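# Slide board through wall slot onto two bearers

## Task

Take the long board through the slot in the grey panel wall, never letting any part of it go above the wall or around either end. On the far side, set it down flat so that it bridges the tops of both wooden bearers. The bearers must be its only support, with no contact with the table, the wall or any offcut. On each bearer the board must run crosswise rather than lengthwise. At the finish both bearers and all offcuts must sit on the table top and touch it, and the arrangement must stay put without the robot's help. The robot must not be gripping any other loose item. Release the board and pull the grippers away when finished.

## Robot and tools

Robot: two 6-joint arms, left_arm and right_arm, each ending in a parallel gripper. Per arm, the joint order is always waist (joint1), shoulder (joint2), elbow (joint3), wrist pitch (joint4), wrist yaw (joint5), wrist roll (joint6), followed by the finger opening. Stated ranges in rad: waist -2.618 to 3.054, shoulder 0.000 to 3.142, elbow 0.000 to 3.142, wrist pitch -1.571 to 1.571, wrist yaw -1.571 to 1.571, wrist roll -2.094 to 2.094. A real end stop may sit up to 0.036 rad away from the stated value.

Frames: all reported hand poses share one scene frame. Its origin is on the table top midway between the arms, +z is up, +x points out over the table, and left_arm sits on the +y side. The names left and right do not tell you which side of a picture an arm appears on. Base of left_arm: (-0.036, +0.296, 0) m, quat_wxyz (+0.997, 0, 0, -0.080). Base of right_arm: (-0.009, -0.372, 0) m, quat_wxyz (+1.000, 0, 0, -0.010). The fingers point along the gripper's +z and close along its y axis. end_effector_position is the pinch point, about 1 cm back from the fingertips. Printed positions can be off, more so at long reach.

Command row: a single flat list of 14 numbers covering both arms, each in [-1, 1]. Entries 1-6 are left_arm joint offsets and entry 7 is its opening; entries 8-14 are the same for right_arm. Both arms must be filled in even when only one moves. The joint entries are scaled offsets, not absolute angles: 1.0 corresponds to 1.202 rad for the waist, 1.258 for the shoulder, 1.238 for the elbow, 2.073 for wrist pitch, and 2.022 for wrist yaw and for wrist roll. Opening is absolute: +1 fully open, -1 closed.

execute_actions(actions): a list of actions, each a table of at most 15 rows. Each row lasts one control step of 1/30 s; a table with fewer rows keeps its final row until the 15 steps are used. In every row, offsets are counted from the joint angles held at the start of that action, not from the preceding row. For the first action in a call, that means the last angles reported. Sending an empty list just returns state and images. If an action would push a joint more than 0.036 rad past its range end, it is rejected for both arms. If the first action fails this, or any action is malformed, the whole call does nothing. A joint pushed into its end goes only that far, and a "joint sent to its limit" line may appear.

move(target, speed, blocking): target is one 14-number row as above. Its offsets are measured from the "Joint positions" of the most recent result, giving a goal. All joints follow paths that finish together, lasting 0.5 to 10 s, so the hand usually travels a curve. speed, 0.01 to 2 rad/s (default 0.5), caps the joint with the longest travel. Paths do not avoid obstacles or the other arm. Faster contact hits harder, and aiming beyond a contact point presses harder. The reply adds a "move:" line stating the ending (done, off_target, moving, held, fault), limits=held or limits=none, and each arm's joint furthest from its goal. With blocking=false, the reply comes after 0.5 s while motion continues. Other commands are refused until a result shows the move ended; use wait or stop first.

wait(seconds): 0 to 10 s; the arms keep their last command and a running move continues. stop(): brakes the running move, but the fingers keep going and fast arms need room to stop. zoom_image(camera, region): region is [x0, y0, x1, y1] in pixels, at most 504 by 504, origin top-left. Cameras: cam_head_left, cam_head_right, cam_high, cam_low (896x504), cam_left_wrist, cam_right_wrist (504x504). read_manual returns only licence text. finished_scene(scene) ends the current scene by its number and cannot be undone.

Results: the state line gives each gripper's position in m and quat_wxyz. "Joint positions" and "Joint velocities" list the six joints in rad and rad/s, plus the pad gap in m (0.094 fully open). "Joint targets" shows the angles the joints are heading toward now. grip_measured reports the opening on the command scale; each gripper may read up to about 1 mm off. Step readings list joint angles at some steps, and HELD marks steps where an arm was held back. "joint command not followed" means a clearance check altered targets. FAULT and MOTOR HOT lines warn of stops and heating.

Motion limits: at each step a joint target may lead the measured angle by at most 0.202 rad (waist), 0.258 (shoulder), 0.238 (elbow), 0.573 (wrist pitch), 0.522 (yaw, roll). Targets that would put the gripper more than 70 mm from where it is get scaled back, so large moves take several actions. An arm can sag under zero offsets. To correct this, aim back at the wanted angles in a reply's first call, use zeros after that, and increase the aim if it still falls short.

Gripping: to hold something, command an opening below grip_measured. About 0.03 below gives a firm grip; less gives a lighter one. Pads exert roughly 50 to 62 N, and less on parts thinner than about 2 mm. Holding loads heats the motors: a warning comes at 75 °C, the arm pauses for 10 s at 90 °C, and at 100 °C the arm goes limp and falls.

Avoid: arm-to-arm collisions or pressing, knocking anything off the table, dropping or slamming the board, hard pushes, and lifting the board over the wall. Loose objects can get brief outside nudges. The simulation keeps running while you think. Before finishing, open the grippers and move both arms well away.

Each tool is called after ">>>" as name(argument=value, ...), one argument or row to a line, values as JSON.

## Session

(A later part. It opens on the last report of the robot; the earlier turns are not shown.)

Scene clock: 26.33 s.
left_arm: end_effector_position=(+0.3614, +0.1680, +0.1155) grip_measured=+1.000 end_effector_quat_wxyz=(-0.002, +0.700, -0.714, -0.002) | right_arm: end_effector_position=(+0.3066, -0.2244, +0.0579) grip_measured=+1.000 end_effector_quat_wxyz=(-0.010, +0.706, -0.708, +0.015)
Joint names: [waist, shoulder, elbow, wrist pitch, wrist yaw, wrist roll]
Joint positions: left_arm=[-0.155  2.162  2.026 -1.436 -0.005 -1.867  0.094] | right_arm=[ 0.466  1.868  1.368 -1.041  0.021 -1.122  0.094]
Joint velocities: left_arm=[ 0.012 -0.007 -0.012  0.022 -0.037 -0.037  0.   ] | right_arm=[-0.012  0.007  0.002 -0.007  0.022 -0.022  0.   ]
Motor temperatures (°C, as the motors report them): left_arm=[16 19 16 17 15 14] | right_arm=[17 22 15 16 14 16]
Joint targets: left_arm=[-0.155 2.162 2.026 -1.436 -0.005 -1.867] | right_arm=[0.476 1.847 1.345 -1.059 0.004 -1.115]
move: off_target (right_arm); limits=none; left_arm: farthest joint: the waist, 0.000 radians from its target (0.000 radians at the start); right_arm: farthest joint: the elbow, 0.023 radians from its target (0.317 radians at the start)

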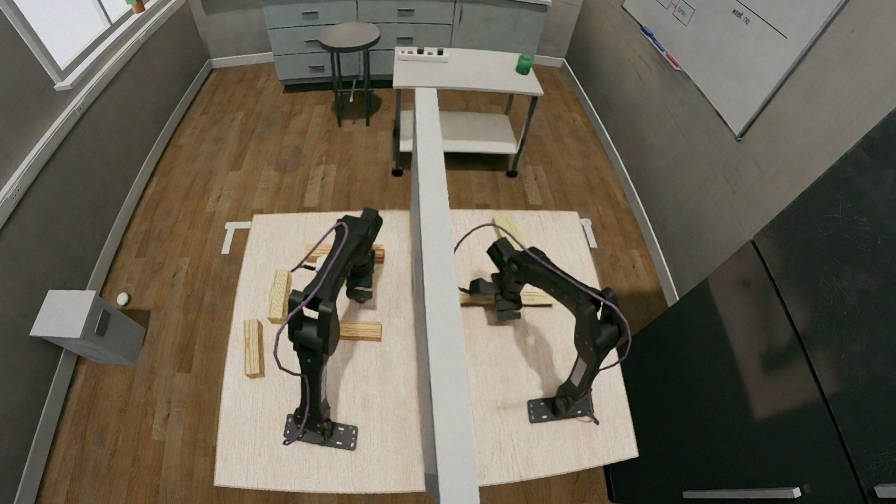

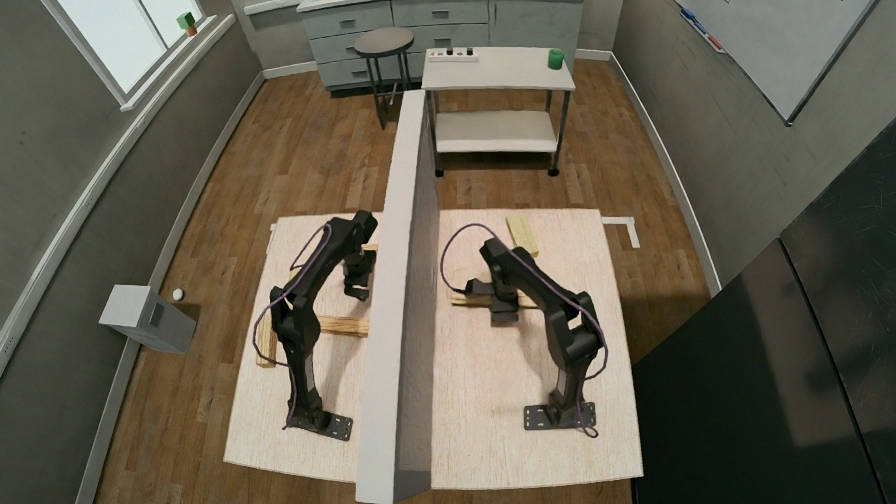

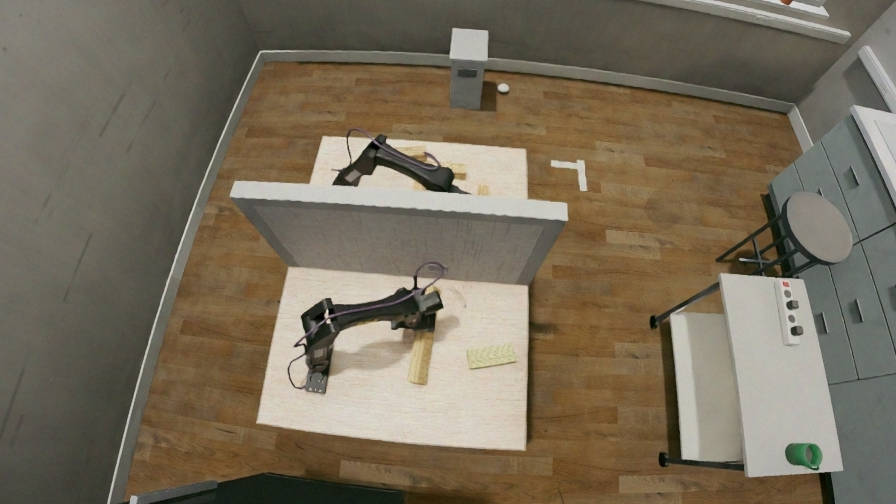

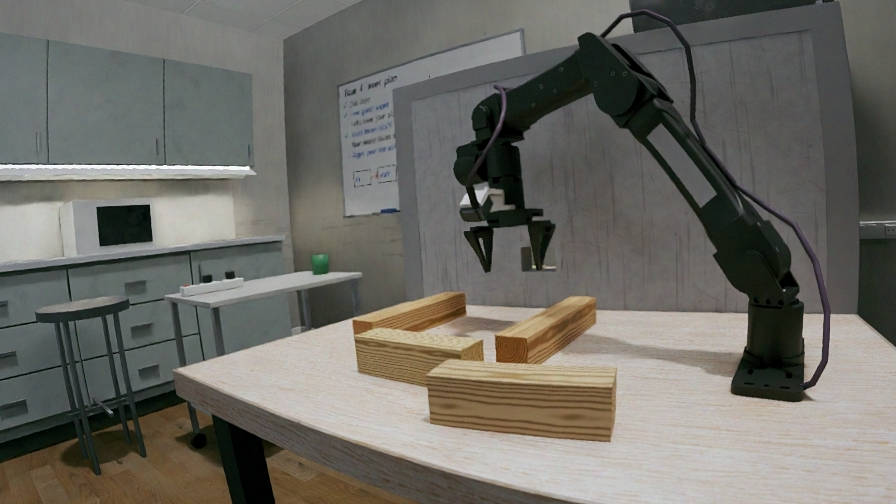

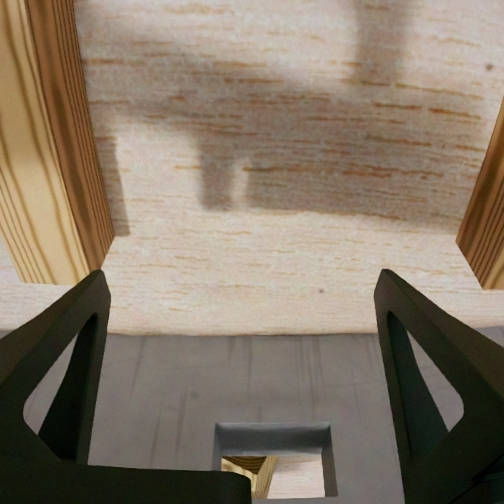

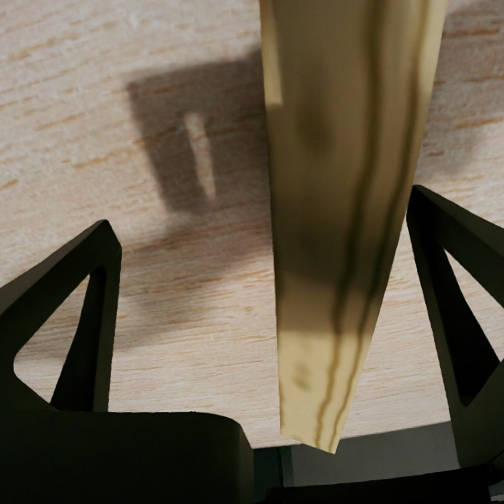

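>>> move(
  target=[0,0,0,0,0,0,1,0.025,-0.0509,-0.0646,-0.0164,-0.0153,0.0116,1],
  speed=0.08,
)

Scene clock: 29.70 s.
left_arm: end_effector_position=(+0.3614, +0.1680, +0.1155) grip_measured=+1.000 end_effector_quat_wxyz=(-0.002, +0.700, -0.714, -0.002) | right_arm: end_effector_position=(+0.2824, -0.2260, +0.0556) grip_measured=+1.000 end_effector_quat_wxyz=(+0.008, +0.707, -0.707, +0.002)
Joint names: [waist, shoulder, elbow, wrist pitch, wrist yaw, wrist roll]
Joint positions: left_arm=[-0.155  2.162  2.026 -1.436 -0.005 -1.867  0.094] | right_arm=[ 0.487  1.828  1.308 -1.065  0.008 -1.105  0.094]
Joint velocities: left_arm=[ 0.027  0.017  0.017  0.007 -0.022  0.037  0.   ] | right_arm=[-0.002 -0.012 -0.002  0.066  0.007 -0.022  0.   ]
Motor temperatures (°C, as the motors report them): left_arm=[16 19 16 17 15 14] | right_arm=[17 22 15 16 14 16]
Joint targets: left_arm=[-0.155 2.162 2.026 -1.436 -0.005 -1.867] | right_arm=[0.496 1.804 1.288 -1.075 -0.010 -1.099]
move: off_target (right_arm); limits=none; left_arm: farthest joint: the waist, 0.000 radians from its target (0.000 radians at the start); right_arm: farthest joint: the shoulder, 0.024 radians from its target (0.064 radians at the start)

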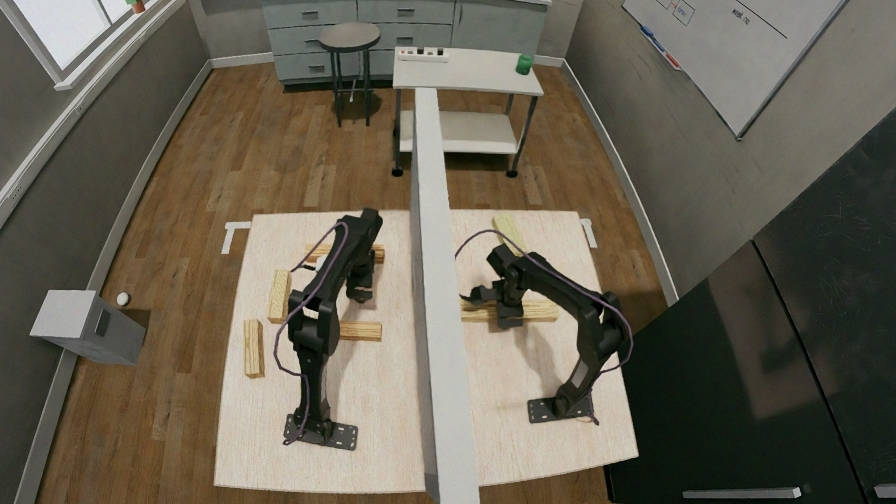

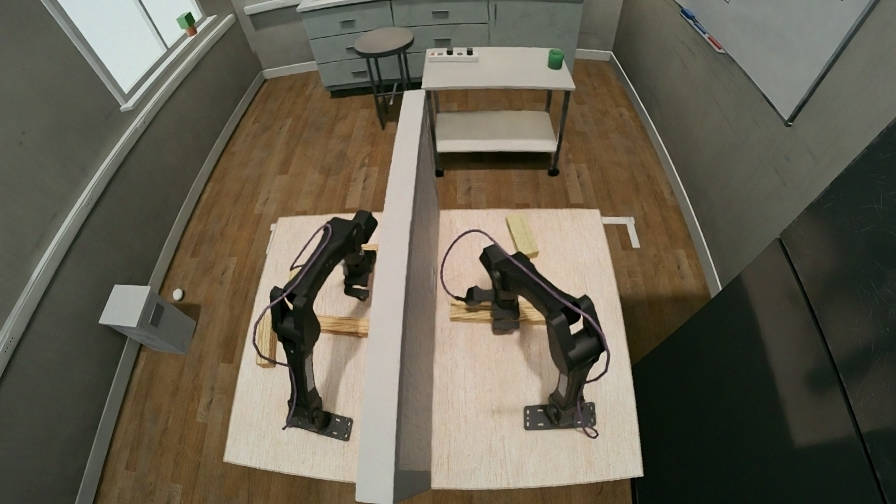

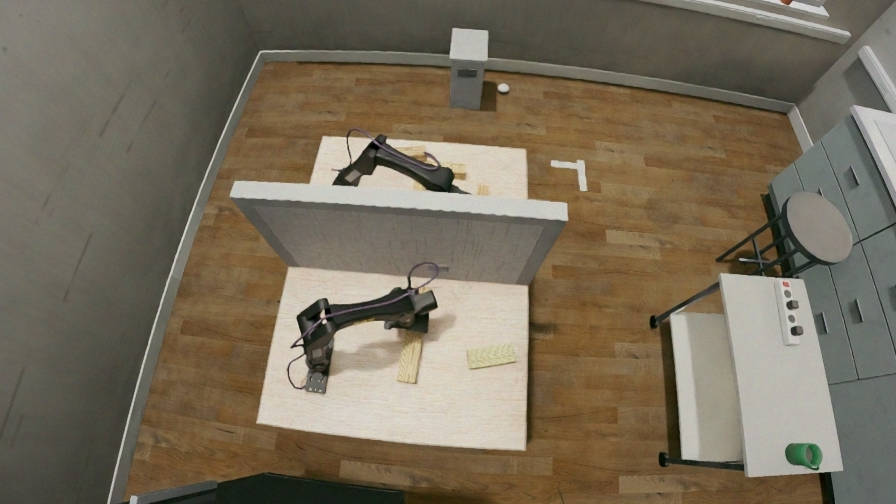

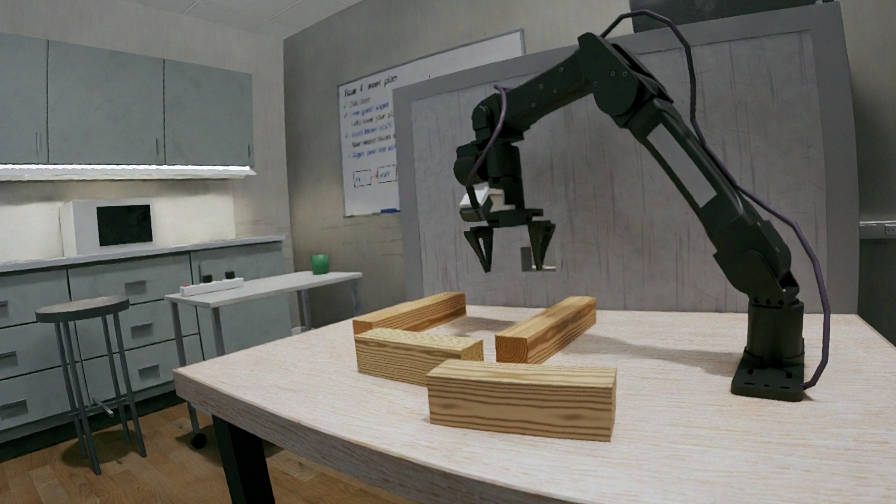

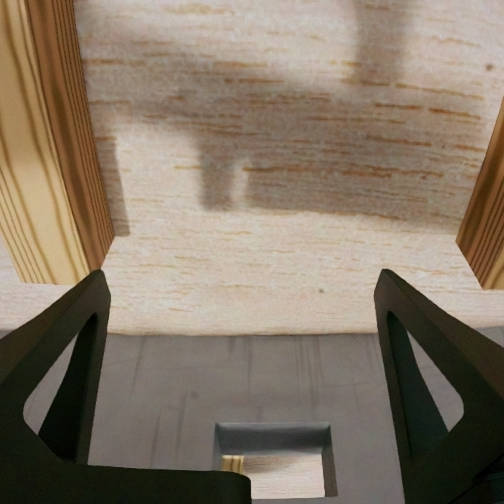

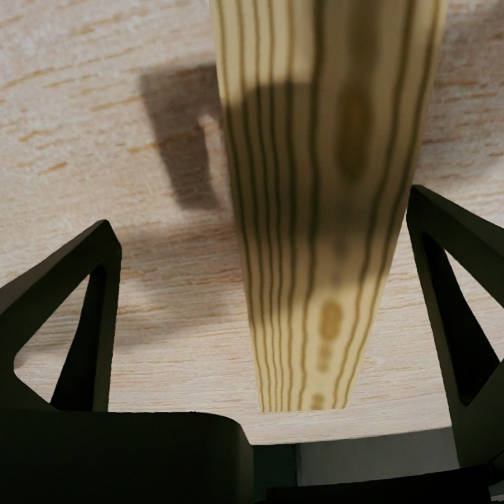

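>>> zoom_image(
  camera="cam_head_left",
  region=[290, 200, 470, 360],
)

>>> zoom_image(
  camera="cam_head_right",
  region=[400, 200, 580, 360],
)

Region (290, 200, 470, 360) of cam_head_left's 896x504 image, scaled by 2.800, with more detail than that image has.

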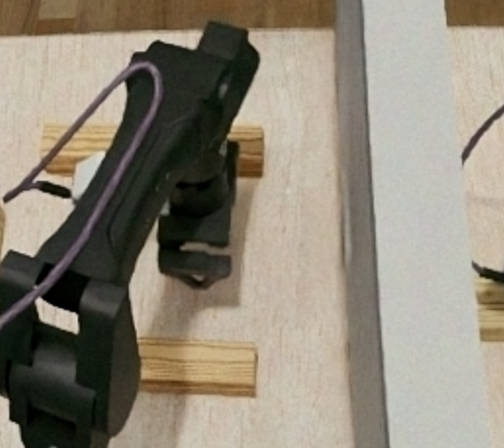

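Region (400, 200, 580, 360) of cam_head_right's 896x504 image, scaled by 2.800, with more detail than that image has.

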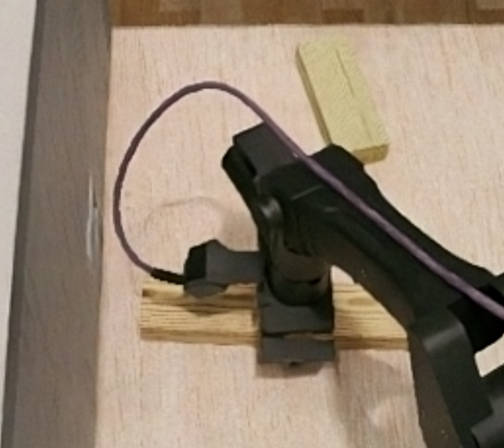

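>>> move(
  target=[0,0,0,0,0,0,1,-0.2962,-0.0843,0.0517,-0.0555,-0.0064,1.0,1],
  speed=1.2,
)

>>> move(
  target=[0,0,0,0,0,0,1,0,0,0,0,0,0.388,1],
  speed=1.2,
)

Scene clock: 34.63 s.
left_arm: end_effector_position=(+0.3614, +0.1680, +0.1155) grip_measured=+1.000 end_effector_quat_wxyz=(-0.002, +0.700, -0.714, -0.002) | right_arm: end_effector_position=(+0.3022, -0.3335, +0.0882) grip_measured=+1.000 end_effector_quat_wxyz=(-0.003, +0.386, +0.922, +0.000)
Joint names: [waist, shoulder, elbow, wrist pitch, wrist yaw, wrist roll]
Joint positions: left_arm=[-0.155  2.162  2.026 -1.436 -0.005 -1.867  0.094] | right_arm=[ 0.138  1.746  1.339 -1.169 -0.004  0.91   0.094]
Joint velocities: left_arm=[ 0.007  0.012 -0.007  0.022  0.037 -0.007  0.   ] | right_arm=[-0.007 -0.012  0.007  0.007 -0.081 -0.007  0.   ]
Motor temperatures (°C, as the motors report them): left_arm=[16 20 16 17 15 14] | right_arm=[17 22 15 16 14 16]
Joint targets: left_arm=[-0.155 2.162 2.026 -1.436 -0.005 -1.867] | right_arm=[0.131 1.722 1.372 -1.180 -0.005 0.917]
move: off_target (right_arm); limits=none; left_arm: farthest joint: the waist, 0.000 radians from its target (0.000 radians at the start); right_arm: farthest joint: the elbow, 0.033 radians from its target (0.064 radians at the start)

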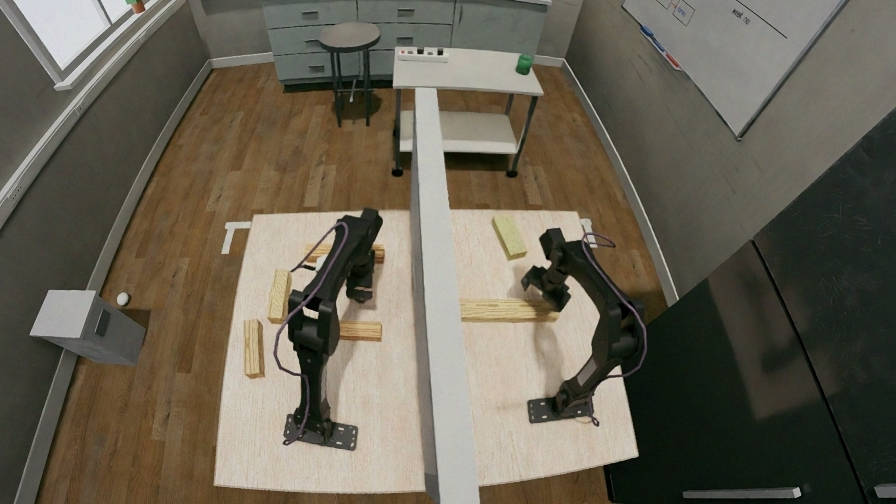

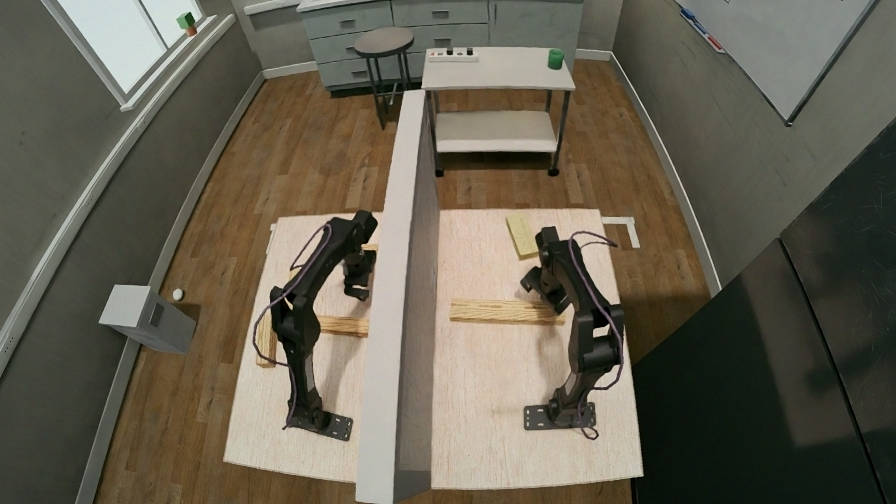

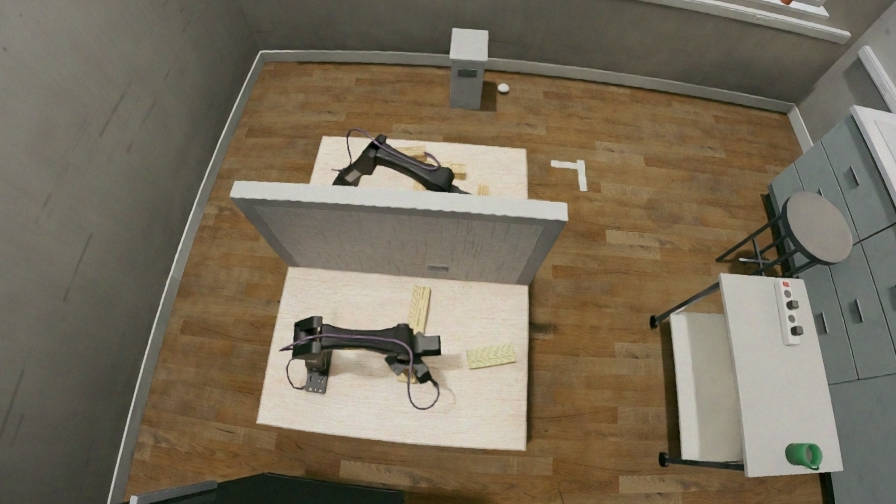

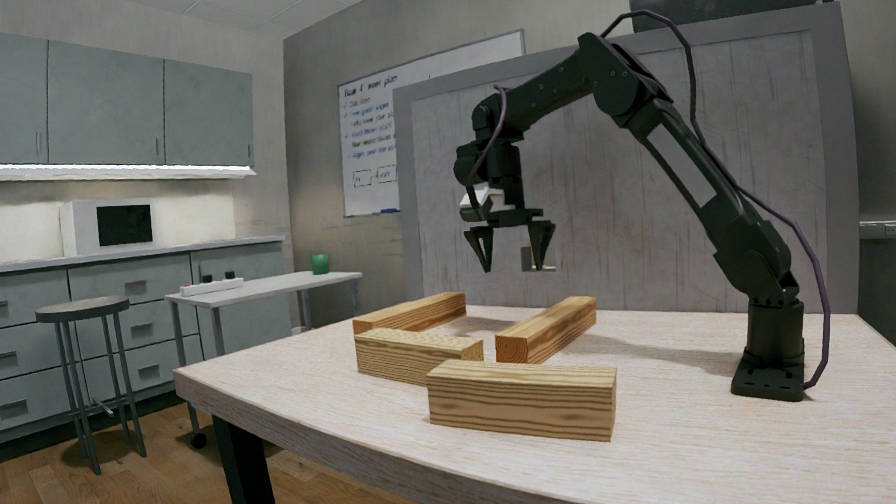

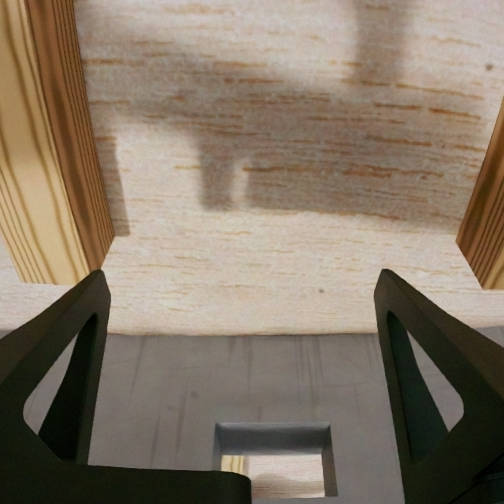

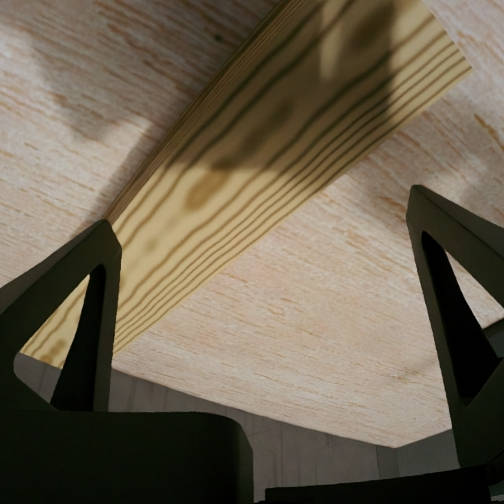

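Scene clock: 36.27 s.
left_arm: end_effector_position=(+0.3614, +0.1680, +0.1155) grip_measured=+1.000 end_effector_quat_wxyz=(-0.002, +0.700, -0.714, -0.002) | right_arm: end_effector_position=(+0.3021, -0.3335, +0.0882) grip_measured=+1.000 end_effector_quat_wxyz=(-0.003, +0.707, +0.707, -0.001)
Joint names: [waist, shoulder, elbow, wrist pitch, wrist yaw, wrist roll]
Joint positions: left_arm=[-0.155  2.162  2.026 -1.436 -0.005 -1.867  0.094] | right_arm=[ 0.138  1.746  1.339 -1.169 -0.004  1.688  0.094]
Joint velocities: left_arm=[-0.007 -0.007 -0.007 -0.007 -0.007 -0.007  0.   ] | right_arm=[ 0.002  0.002  0.002 -0.022 -0.051 -0.022  0.   ]
Motor temperatures (°C, as the motors report them): left_arm=[16 20 16 17 15 14] | right_arm=[17 22 15 16 14 16]
Joint targets: left_arm=[-0.155 2.162 2.026 -1.436 -0.005 -1.867] | right_arm=[0.138 1.746 1.339 -1.169 -0.004 1.695]
move: done; limits=none; left_arm: farthest joint: the waist, 0.000 radians from its target (0.000 radians at the start); right_arm: farthest joint: the wrist roll, 0.006 radians from its target (0.784 radians at the start)

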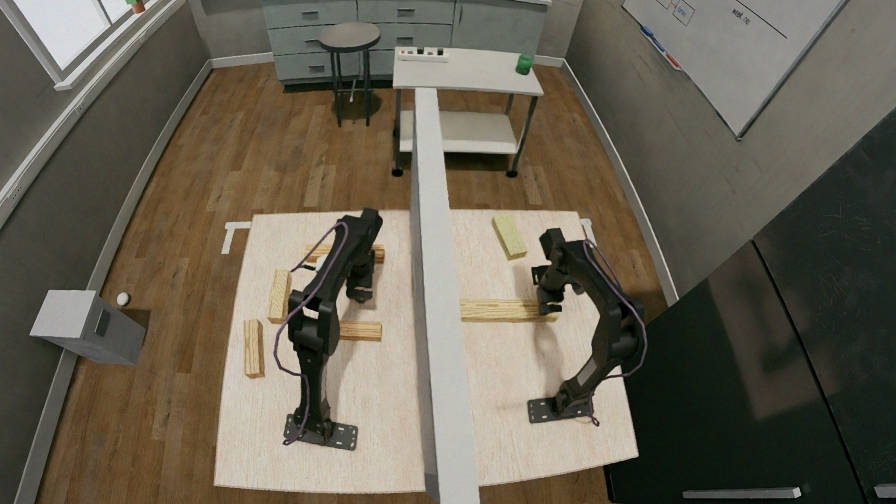

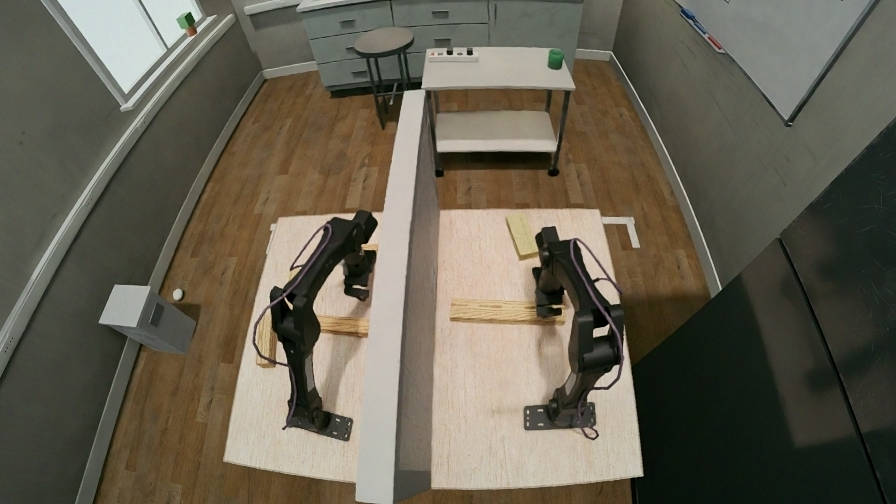

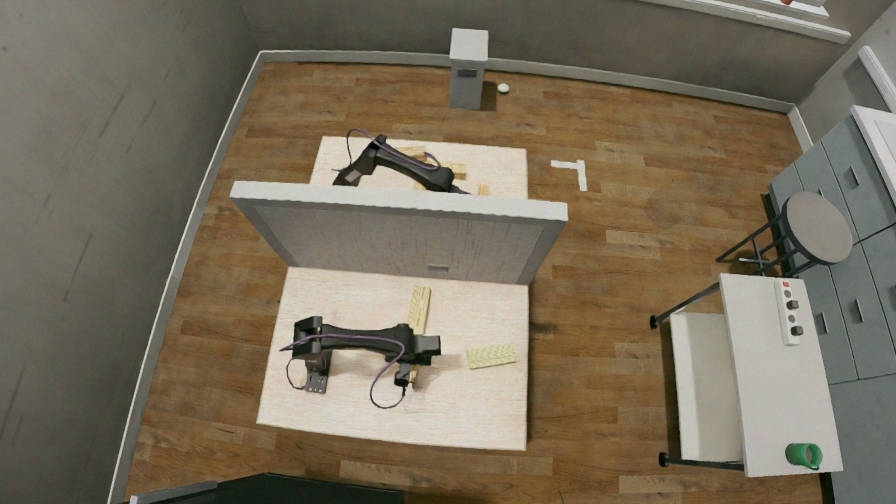

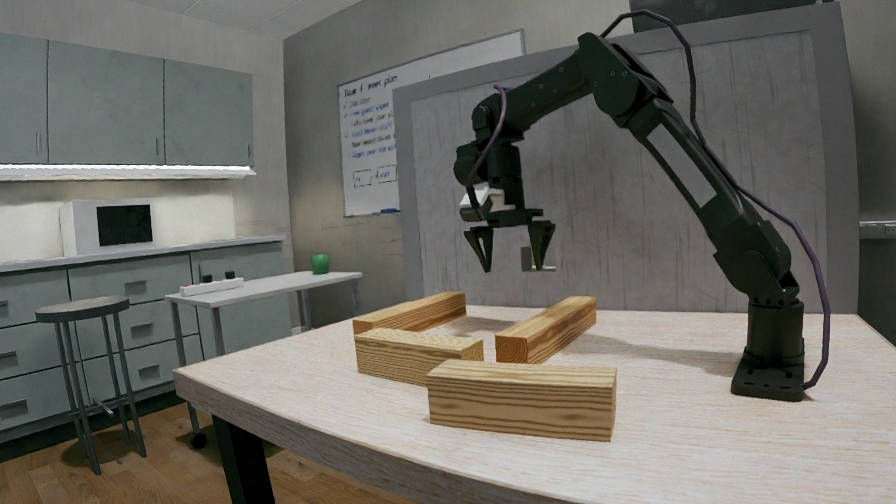

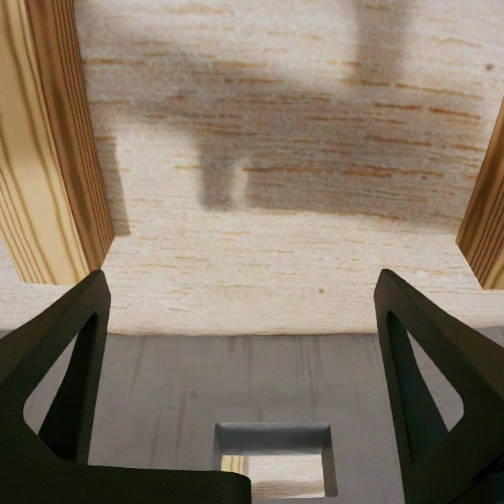

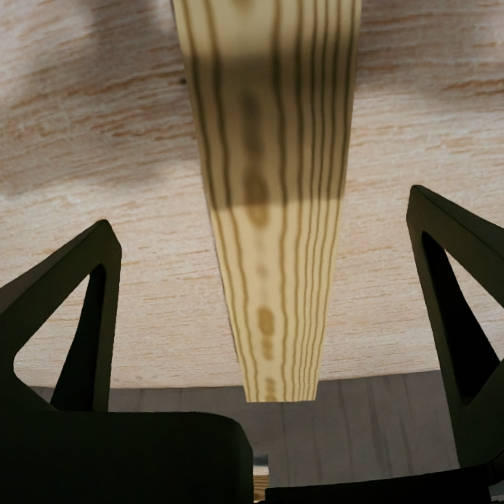

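>>> move(
  target=[0,0,0,0,0,0,1,-0.058,0.0461,-0.191,0.1349,0,-0.0336,1],
  speed=0.3,
)

Scene clock: 38.40 s.
left_arm: end_effector_position=(+0.3614, +0.1680, +0.1155) grip_measured=+1.000 end_effector_quat_wxyz=(-0.002, +0.700, -0.714, -0.002) | right_arm: end_effector_position=(+0.2990, -0.3526, +0.0214) grip_measured=+1.000 end_effector_quat_wxyz=(-0.000, +0.707, +0.707, +0.003)
Joint names: [waist, shoulder, elbow, wrist pitch, wrist yaw, wrist roll]
Joint positions: left_arm=[-0.155  2.162  2.026 -1.436 -0.005 -1.867  0.094] | right_arm=[ 0.077  1.795  1.121 -0.892 -0.005  1.627  0.094]
Joint velocities: left_arm=[-0.002 -0.022  0.007  0.037  0.022  0.037  0.   ] | right_arm=[ 0.002  0.007 -0.007  0.007 -0.022 -0.051  0.   ]
Motor temperatures (°C, as the motors report them): left_arm=[16 20 16 17 15 14] | right_arm=[17 22 15 16 14 16]
Joint targets: left_arm=[-0.155 2.162 2.026 -1.436 -0.005 -1.867] | right_arm=[0.069 1.804 1.103 -0.889 -0.004 1.621]
move: done; limits=none; left_arm: farthest joint: the waist, 0.000 radians from its target (0.000 radians at the start); right_arm: farthest joint: the elbow, 0.018 radians from its target (0.237 radians at the start)

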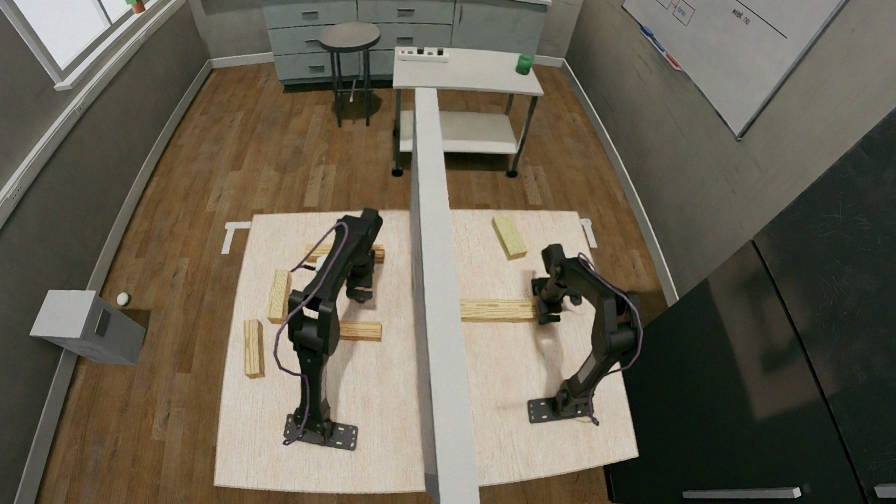

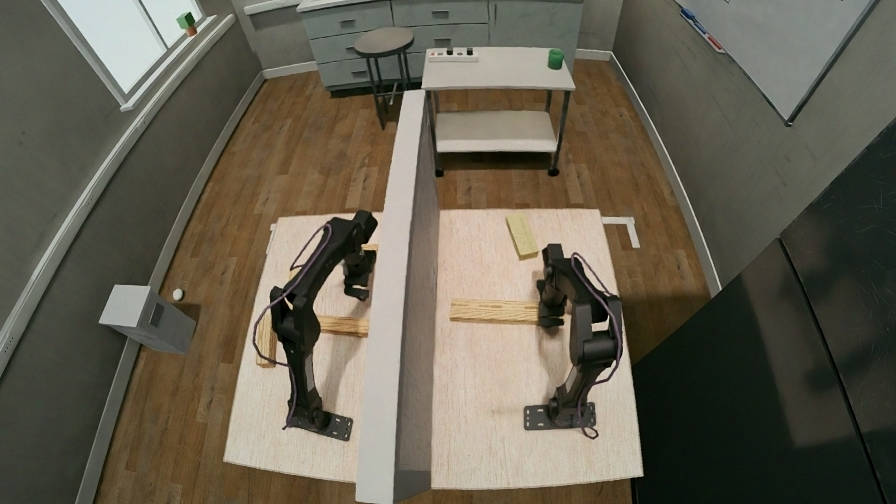

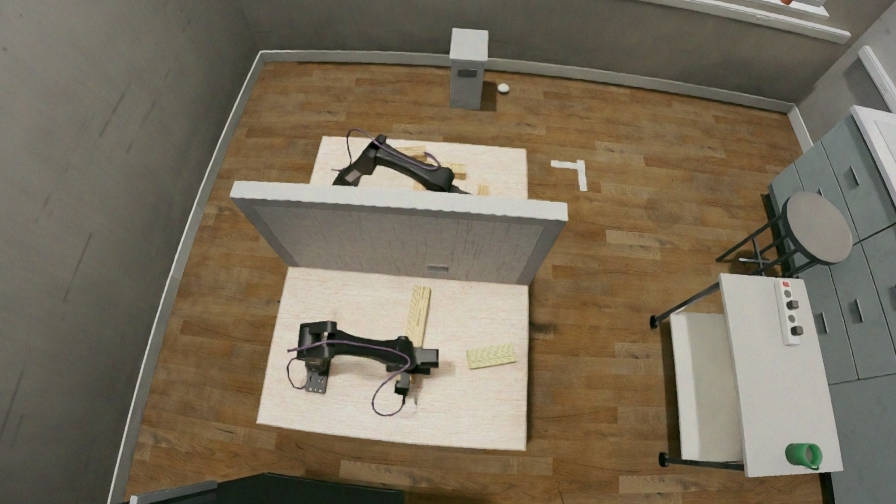

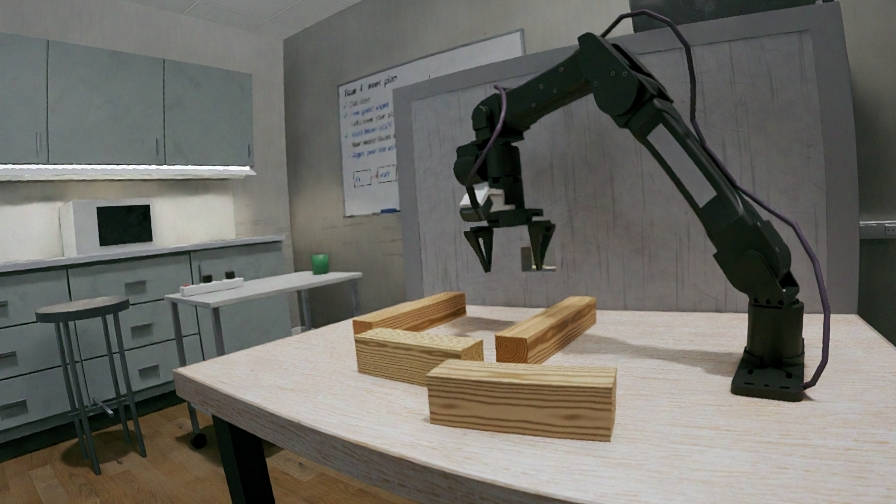

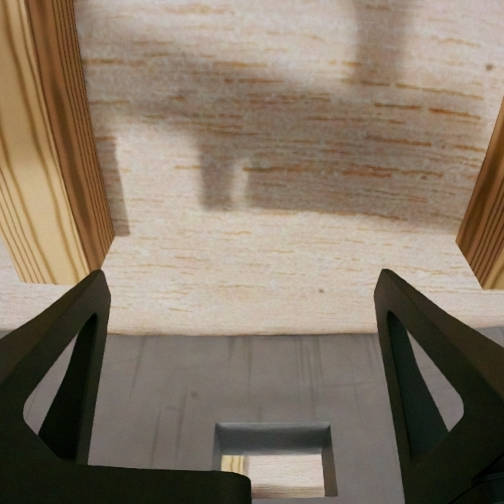

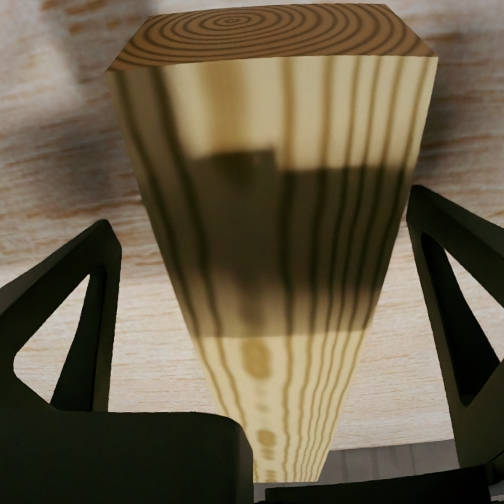

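>>> execute_actions(
  actions=[
    [[0,0,0,0,0,0,1,0,0,0,0,0,0,0.14]],
    [[0,0,0,0,0,0,1,0,0,0,0,0,0,0.14]],
  ],
)

Scene clock: 43.10 s.
left_arm: end_effector_position=(+0.3614, +0.1680, +0.1155) grip_measured=+1.000 end_effector_quat_wxyz=(-0.002, +0.700, -0.714, -0.002) | right_arm: end_effector_position=(+0.2992, -0.3524, +0.0214) grip_measured=+0.267 end_effector_quat_wxyz=(-0.001, +0.707, +0.707, +0.004)
Joint names: [waist, shoulder, elbow, wrist pitch, wrist yaw, wrist roll]
Joint positions: left_arm=[-0.155  2.162  2.026 -1.436 -0.005 -1.867  0.094] | right_arm=[ 0.077  1.795  1.121 -0.891 -0.007  1.626  0.06 ]
Joint velocities: left_arm=[ 0.012 -0.007  0.017 -0.022 -0.037 -0.007  0.   ] | right_arm=[ 0.007 -0.002  0.012 -0.007 -0.081  0.022 -0.   ]
Motor temperatures (°C, as the motors report them): left_arm=[16 20 16 17 15 14] | right_arm=[17 21 15 16 14 16]
Joint targets: left_arm=[-0.155 2.162 2.026 -1.436 -0.005 -1.867] | right_arm=[0.077 1.795 1.121 -0.891 -0.007 1.626]
Step readings (joint positions; steps 1 to 15: 1st action; 16 to 30: 2nd action):
0: left_arm=[-0.155 2.162 2.026 -1.436 -0.005 -1.867] | right_arm=[0.077 1.795 1.121 -0.892 -0.005 1.627]
1: left_arm=[-0.155 2.162 2.026 -1.436 -0.005 -1.867] | right_arm=[0.077 1.795 1.121 -0.892 -0.005 1.627]
2: left_arm=[-0.155 2.162 2.026 -1.436 -0.005 -1.867] | right_arm=[0.077 1.795 1.121 -0.892 -0.005 1.627]
4: left_arm=[-0.155 2.162 2.026 -1.436 -0.005 -1.867] | right_arm=[0.077 1.795 1.121 -0.891 -0.006 1.626]
8: left_arm=[-0.155 2.162 2.026 -1.436 -0.005 -1.867] | right_arm=[0.077 1.795 1.121 -0.891 -0.007 1.626]
15: left_arm=[-0.155 2.162 2.026 -1.436 -0.005 -1.867] | right_arm=[0.077 1.795 1.121 -0.891 -0.007 1.626]
16: left_arm=[-0.155 2.162 2.026 -1.436 -0.005 -1.867] | right_arm=[0.077 1.795 1.121 -0.891 -0.007 1.626]
17: left_arm=[-0.155 2.162 2.026 -1.436 -0.005 -1.867] | right_arm=[0.077 1.795 1.121 -0.891 -0.007 1.626]
19: left_arm=[-0.155 2.162 2.026 -1.436 -0.005 -1.867] | right_arm=[0.077 1.795 1.121 -0.891 -0.007 1.626]
23: left_arm=[-0.155 2.162 2.026 -1.436 -0.005 -1.867] | right_arm=[0.077 1.795 1.121 -0.891 -0.007 1.626]
30: Joint positions above

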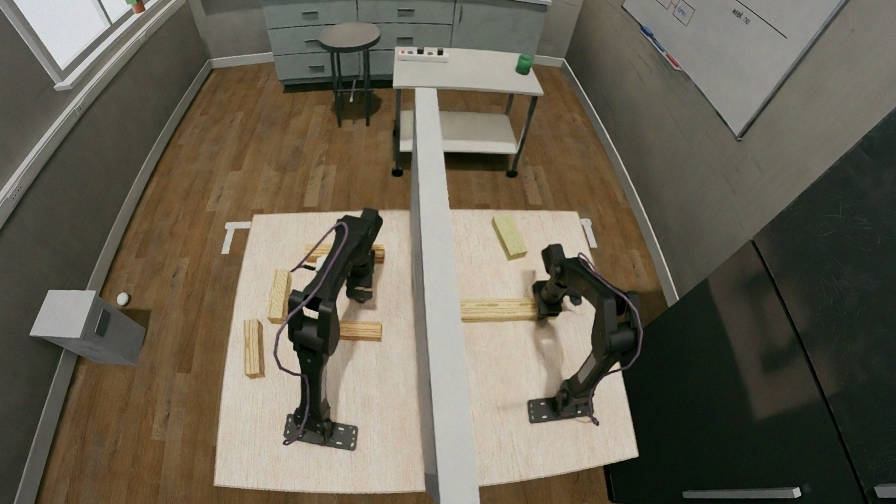

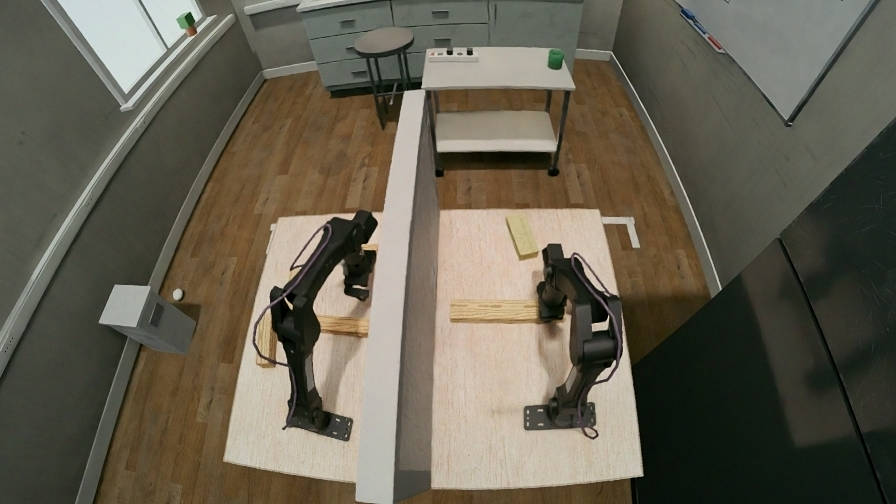

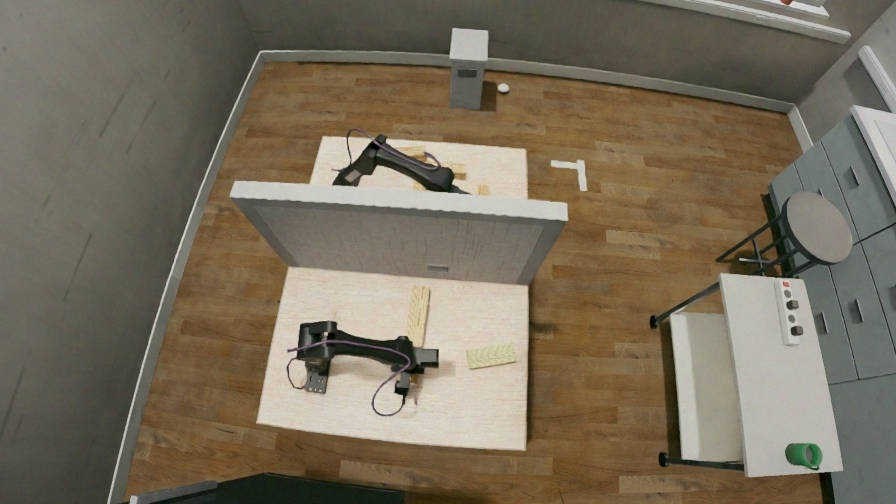

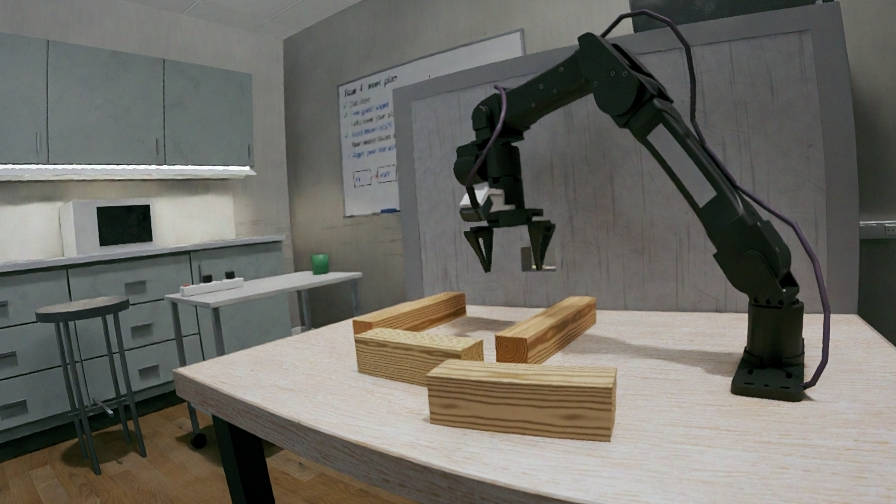

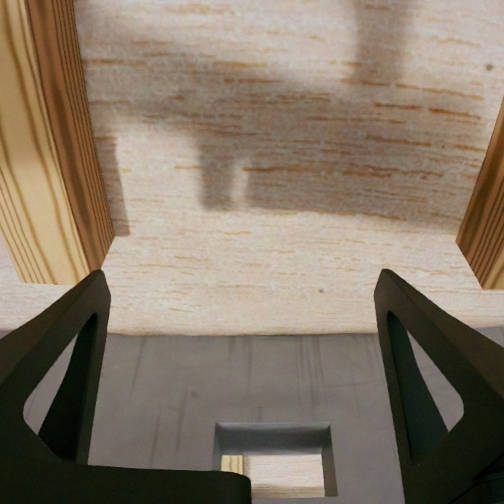

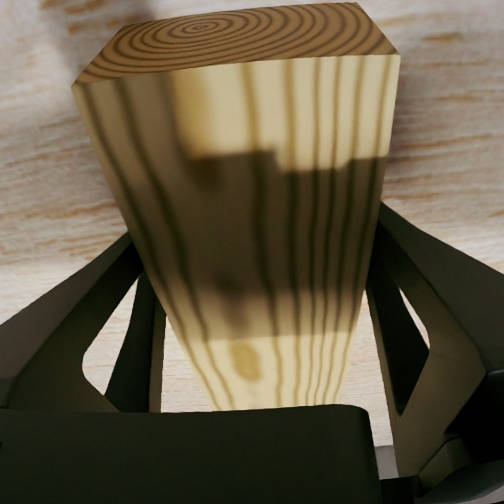

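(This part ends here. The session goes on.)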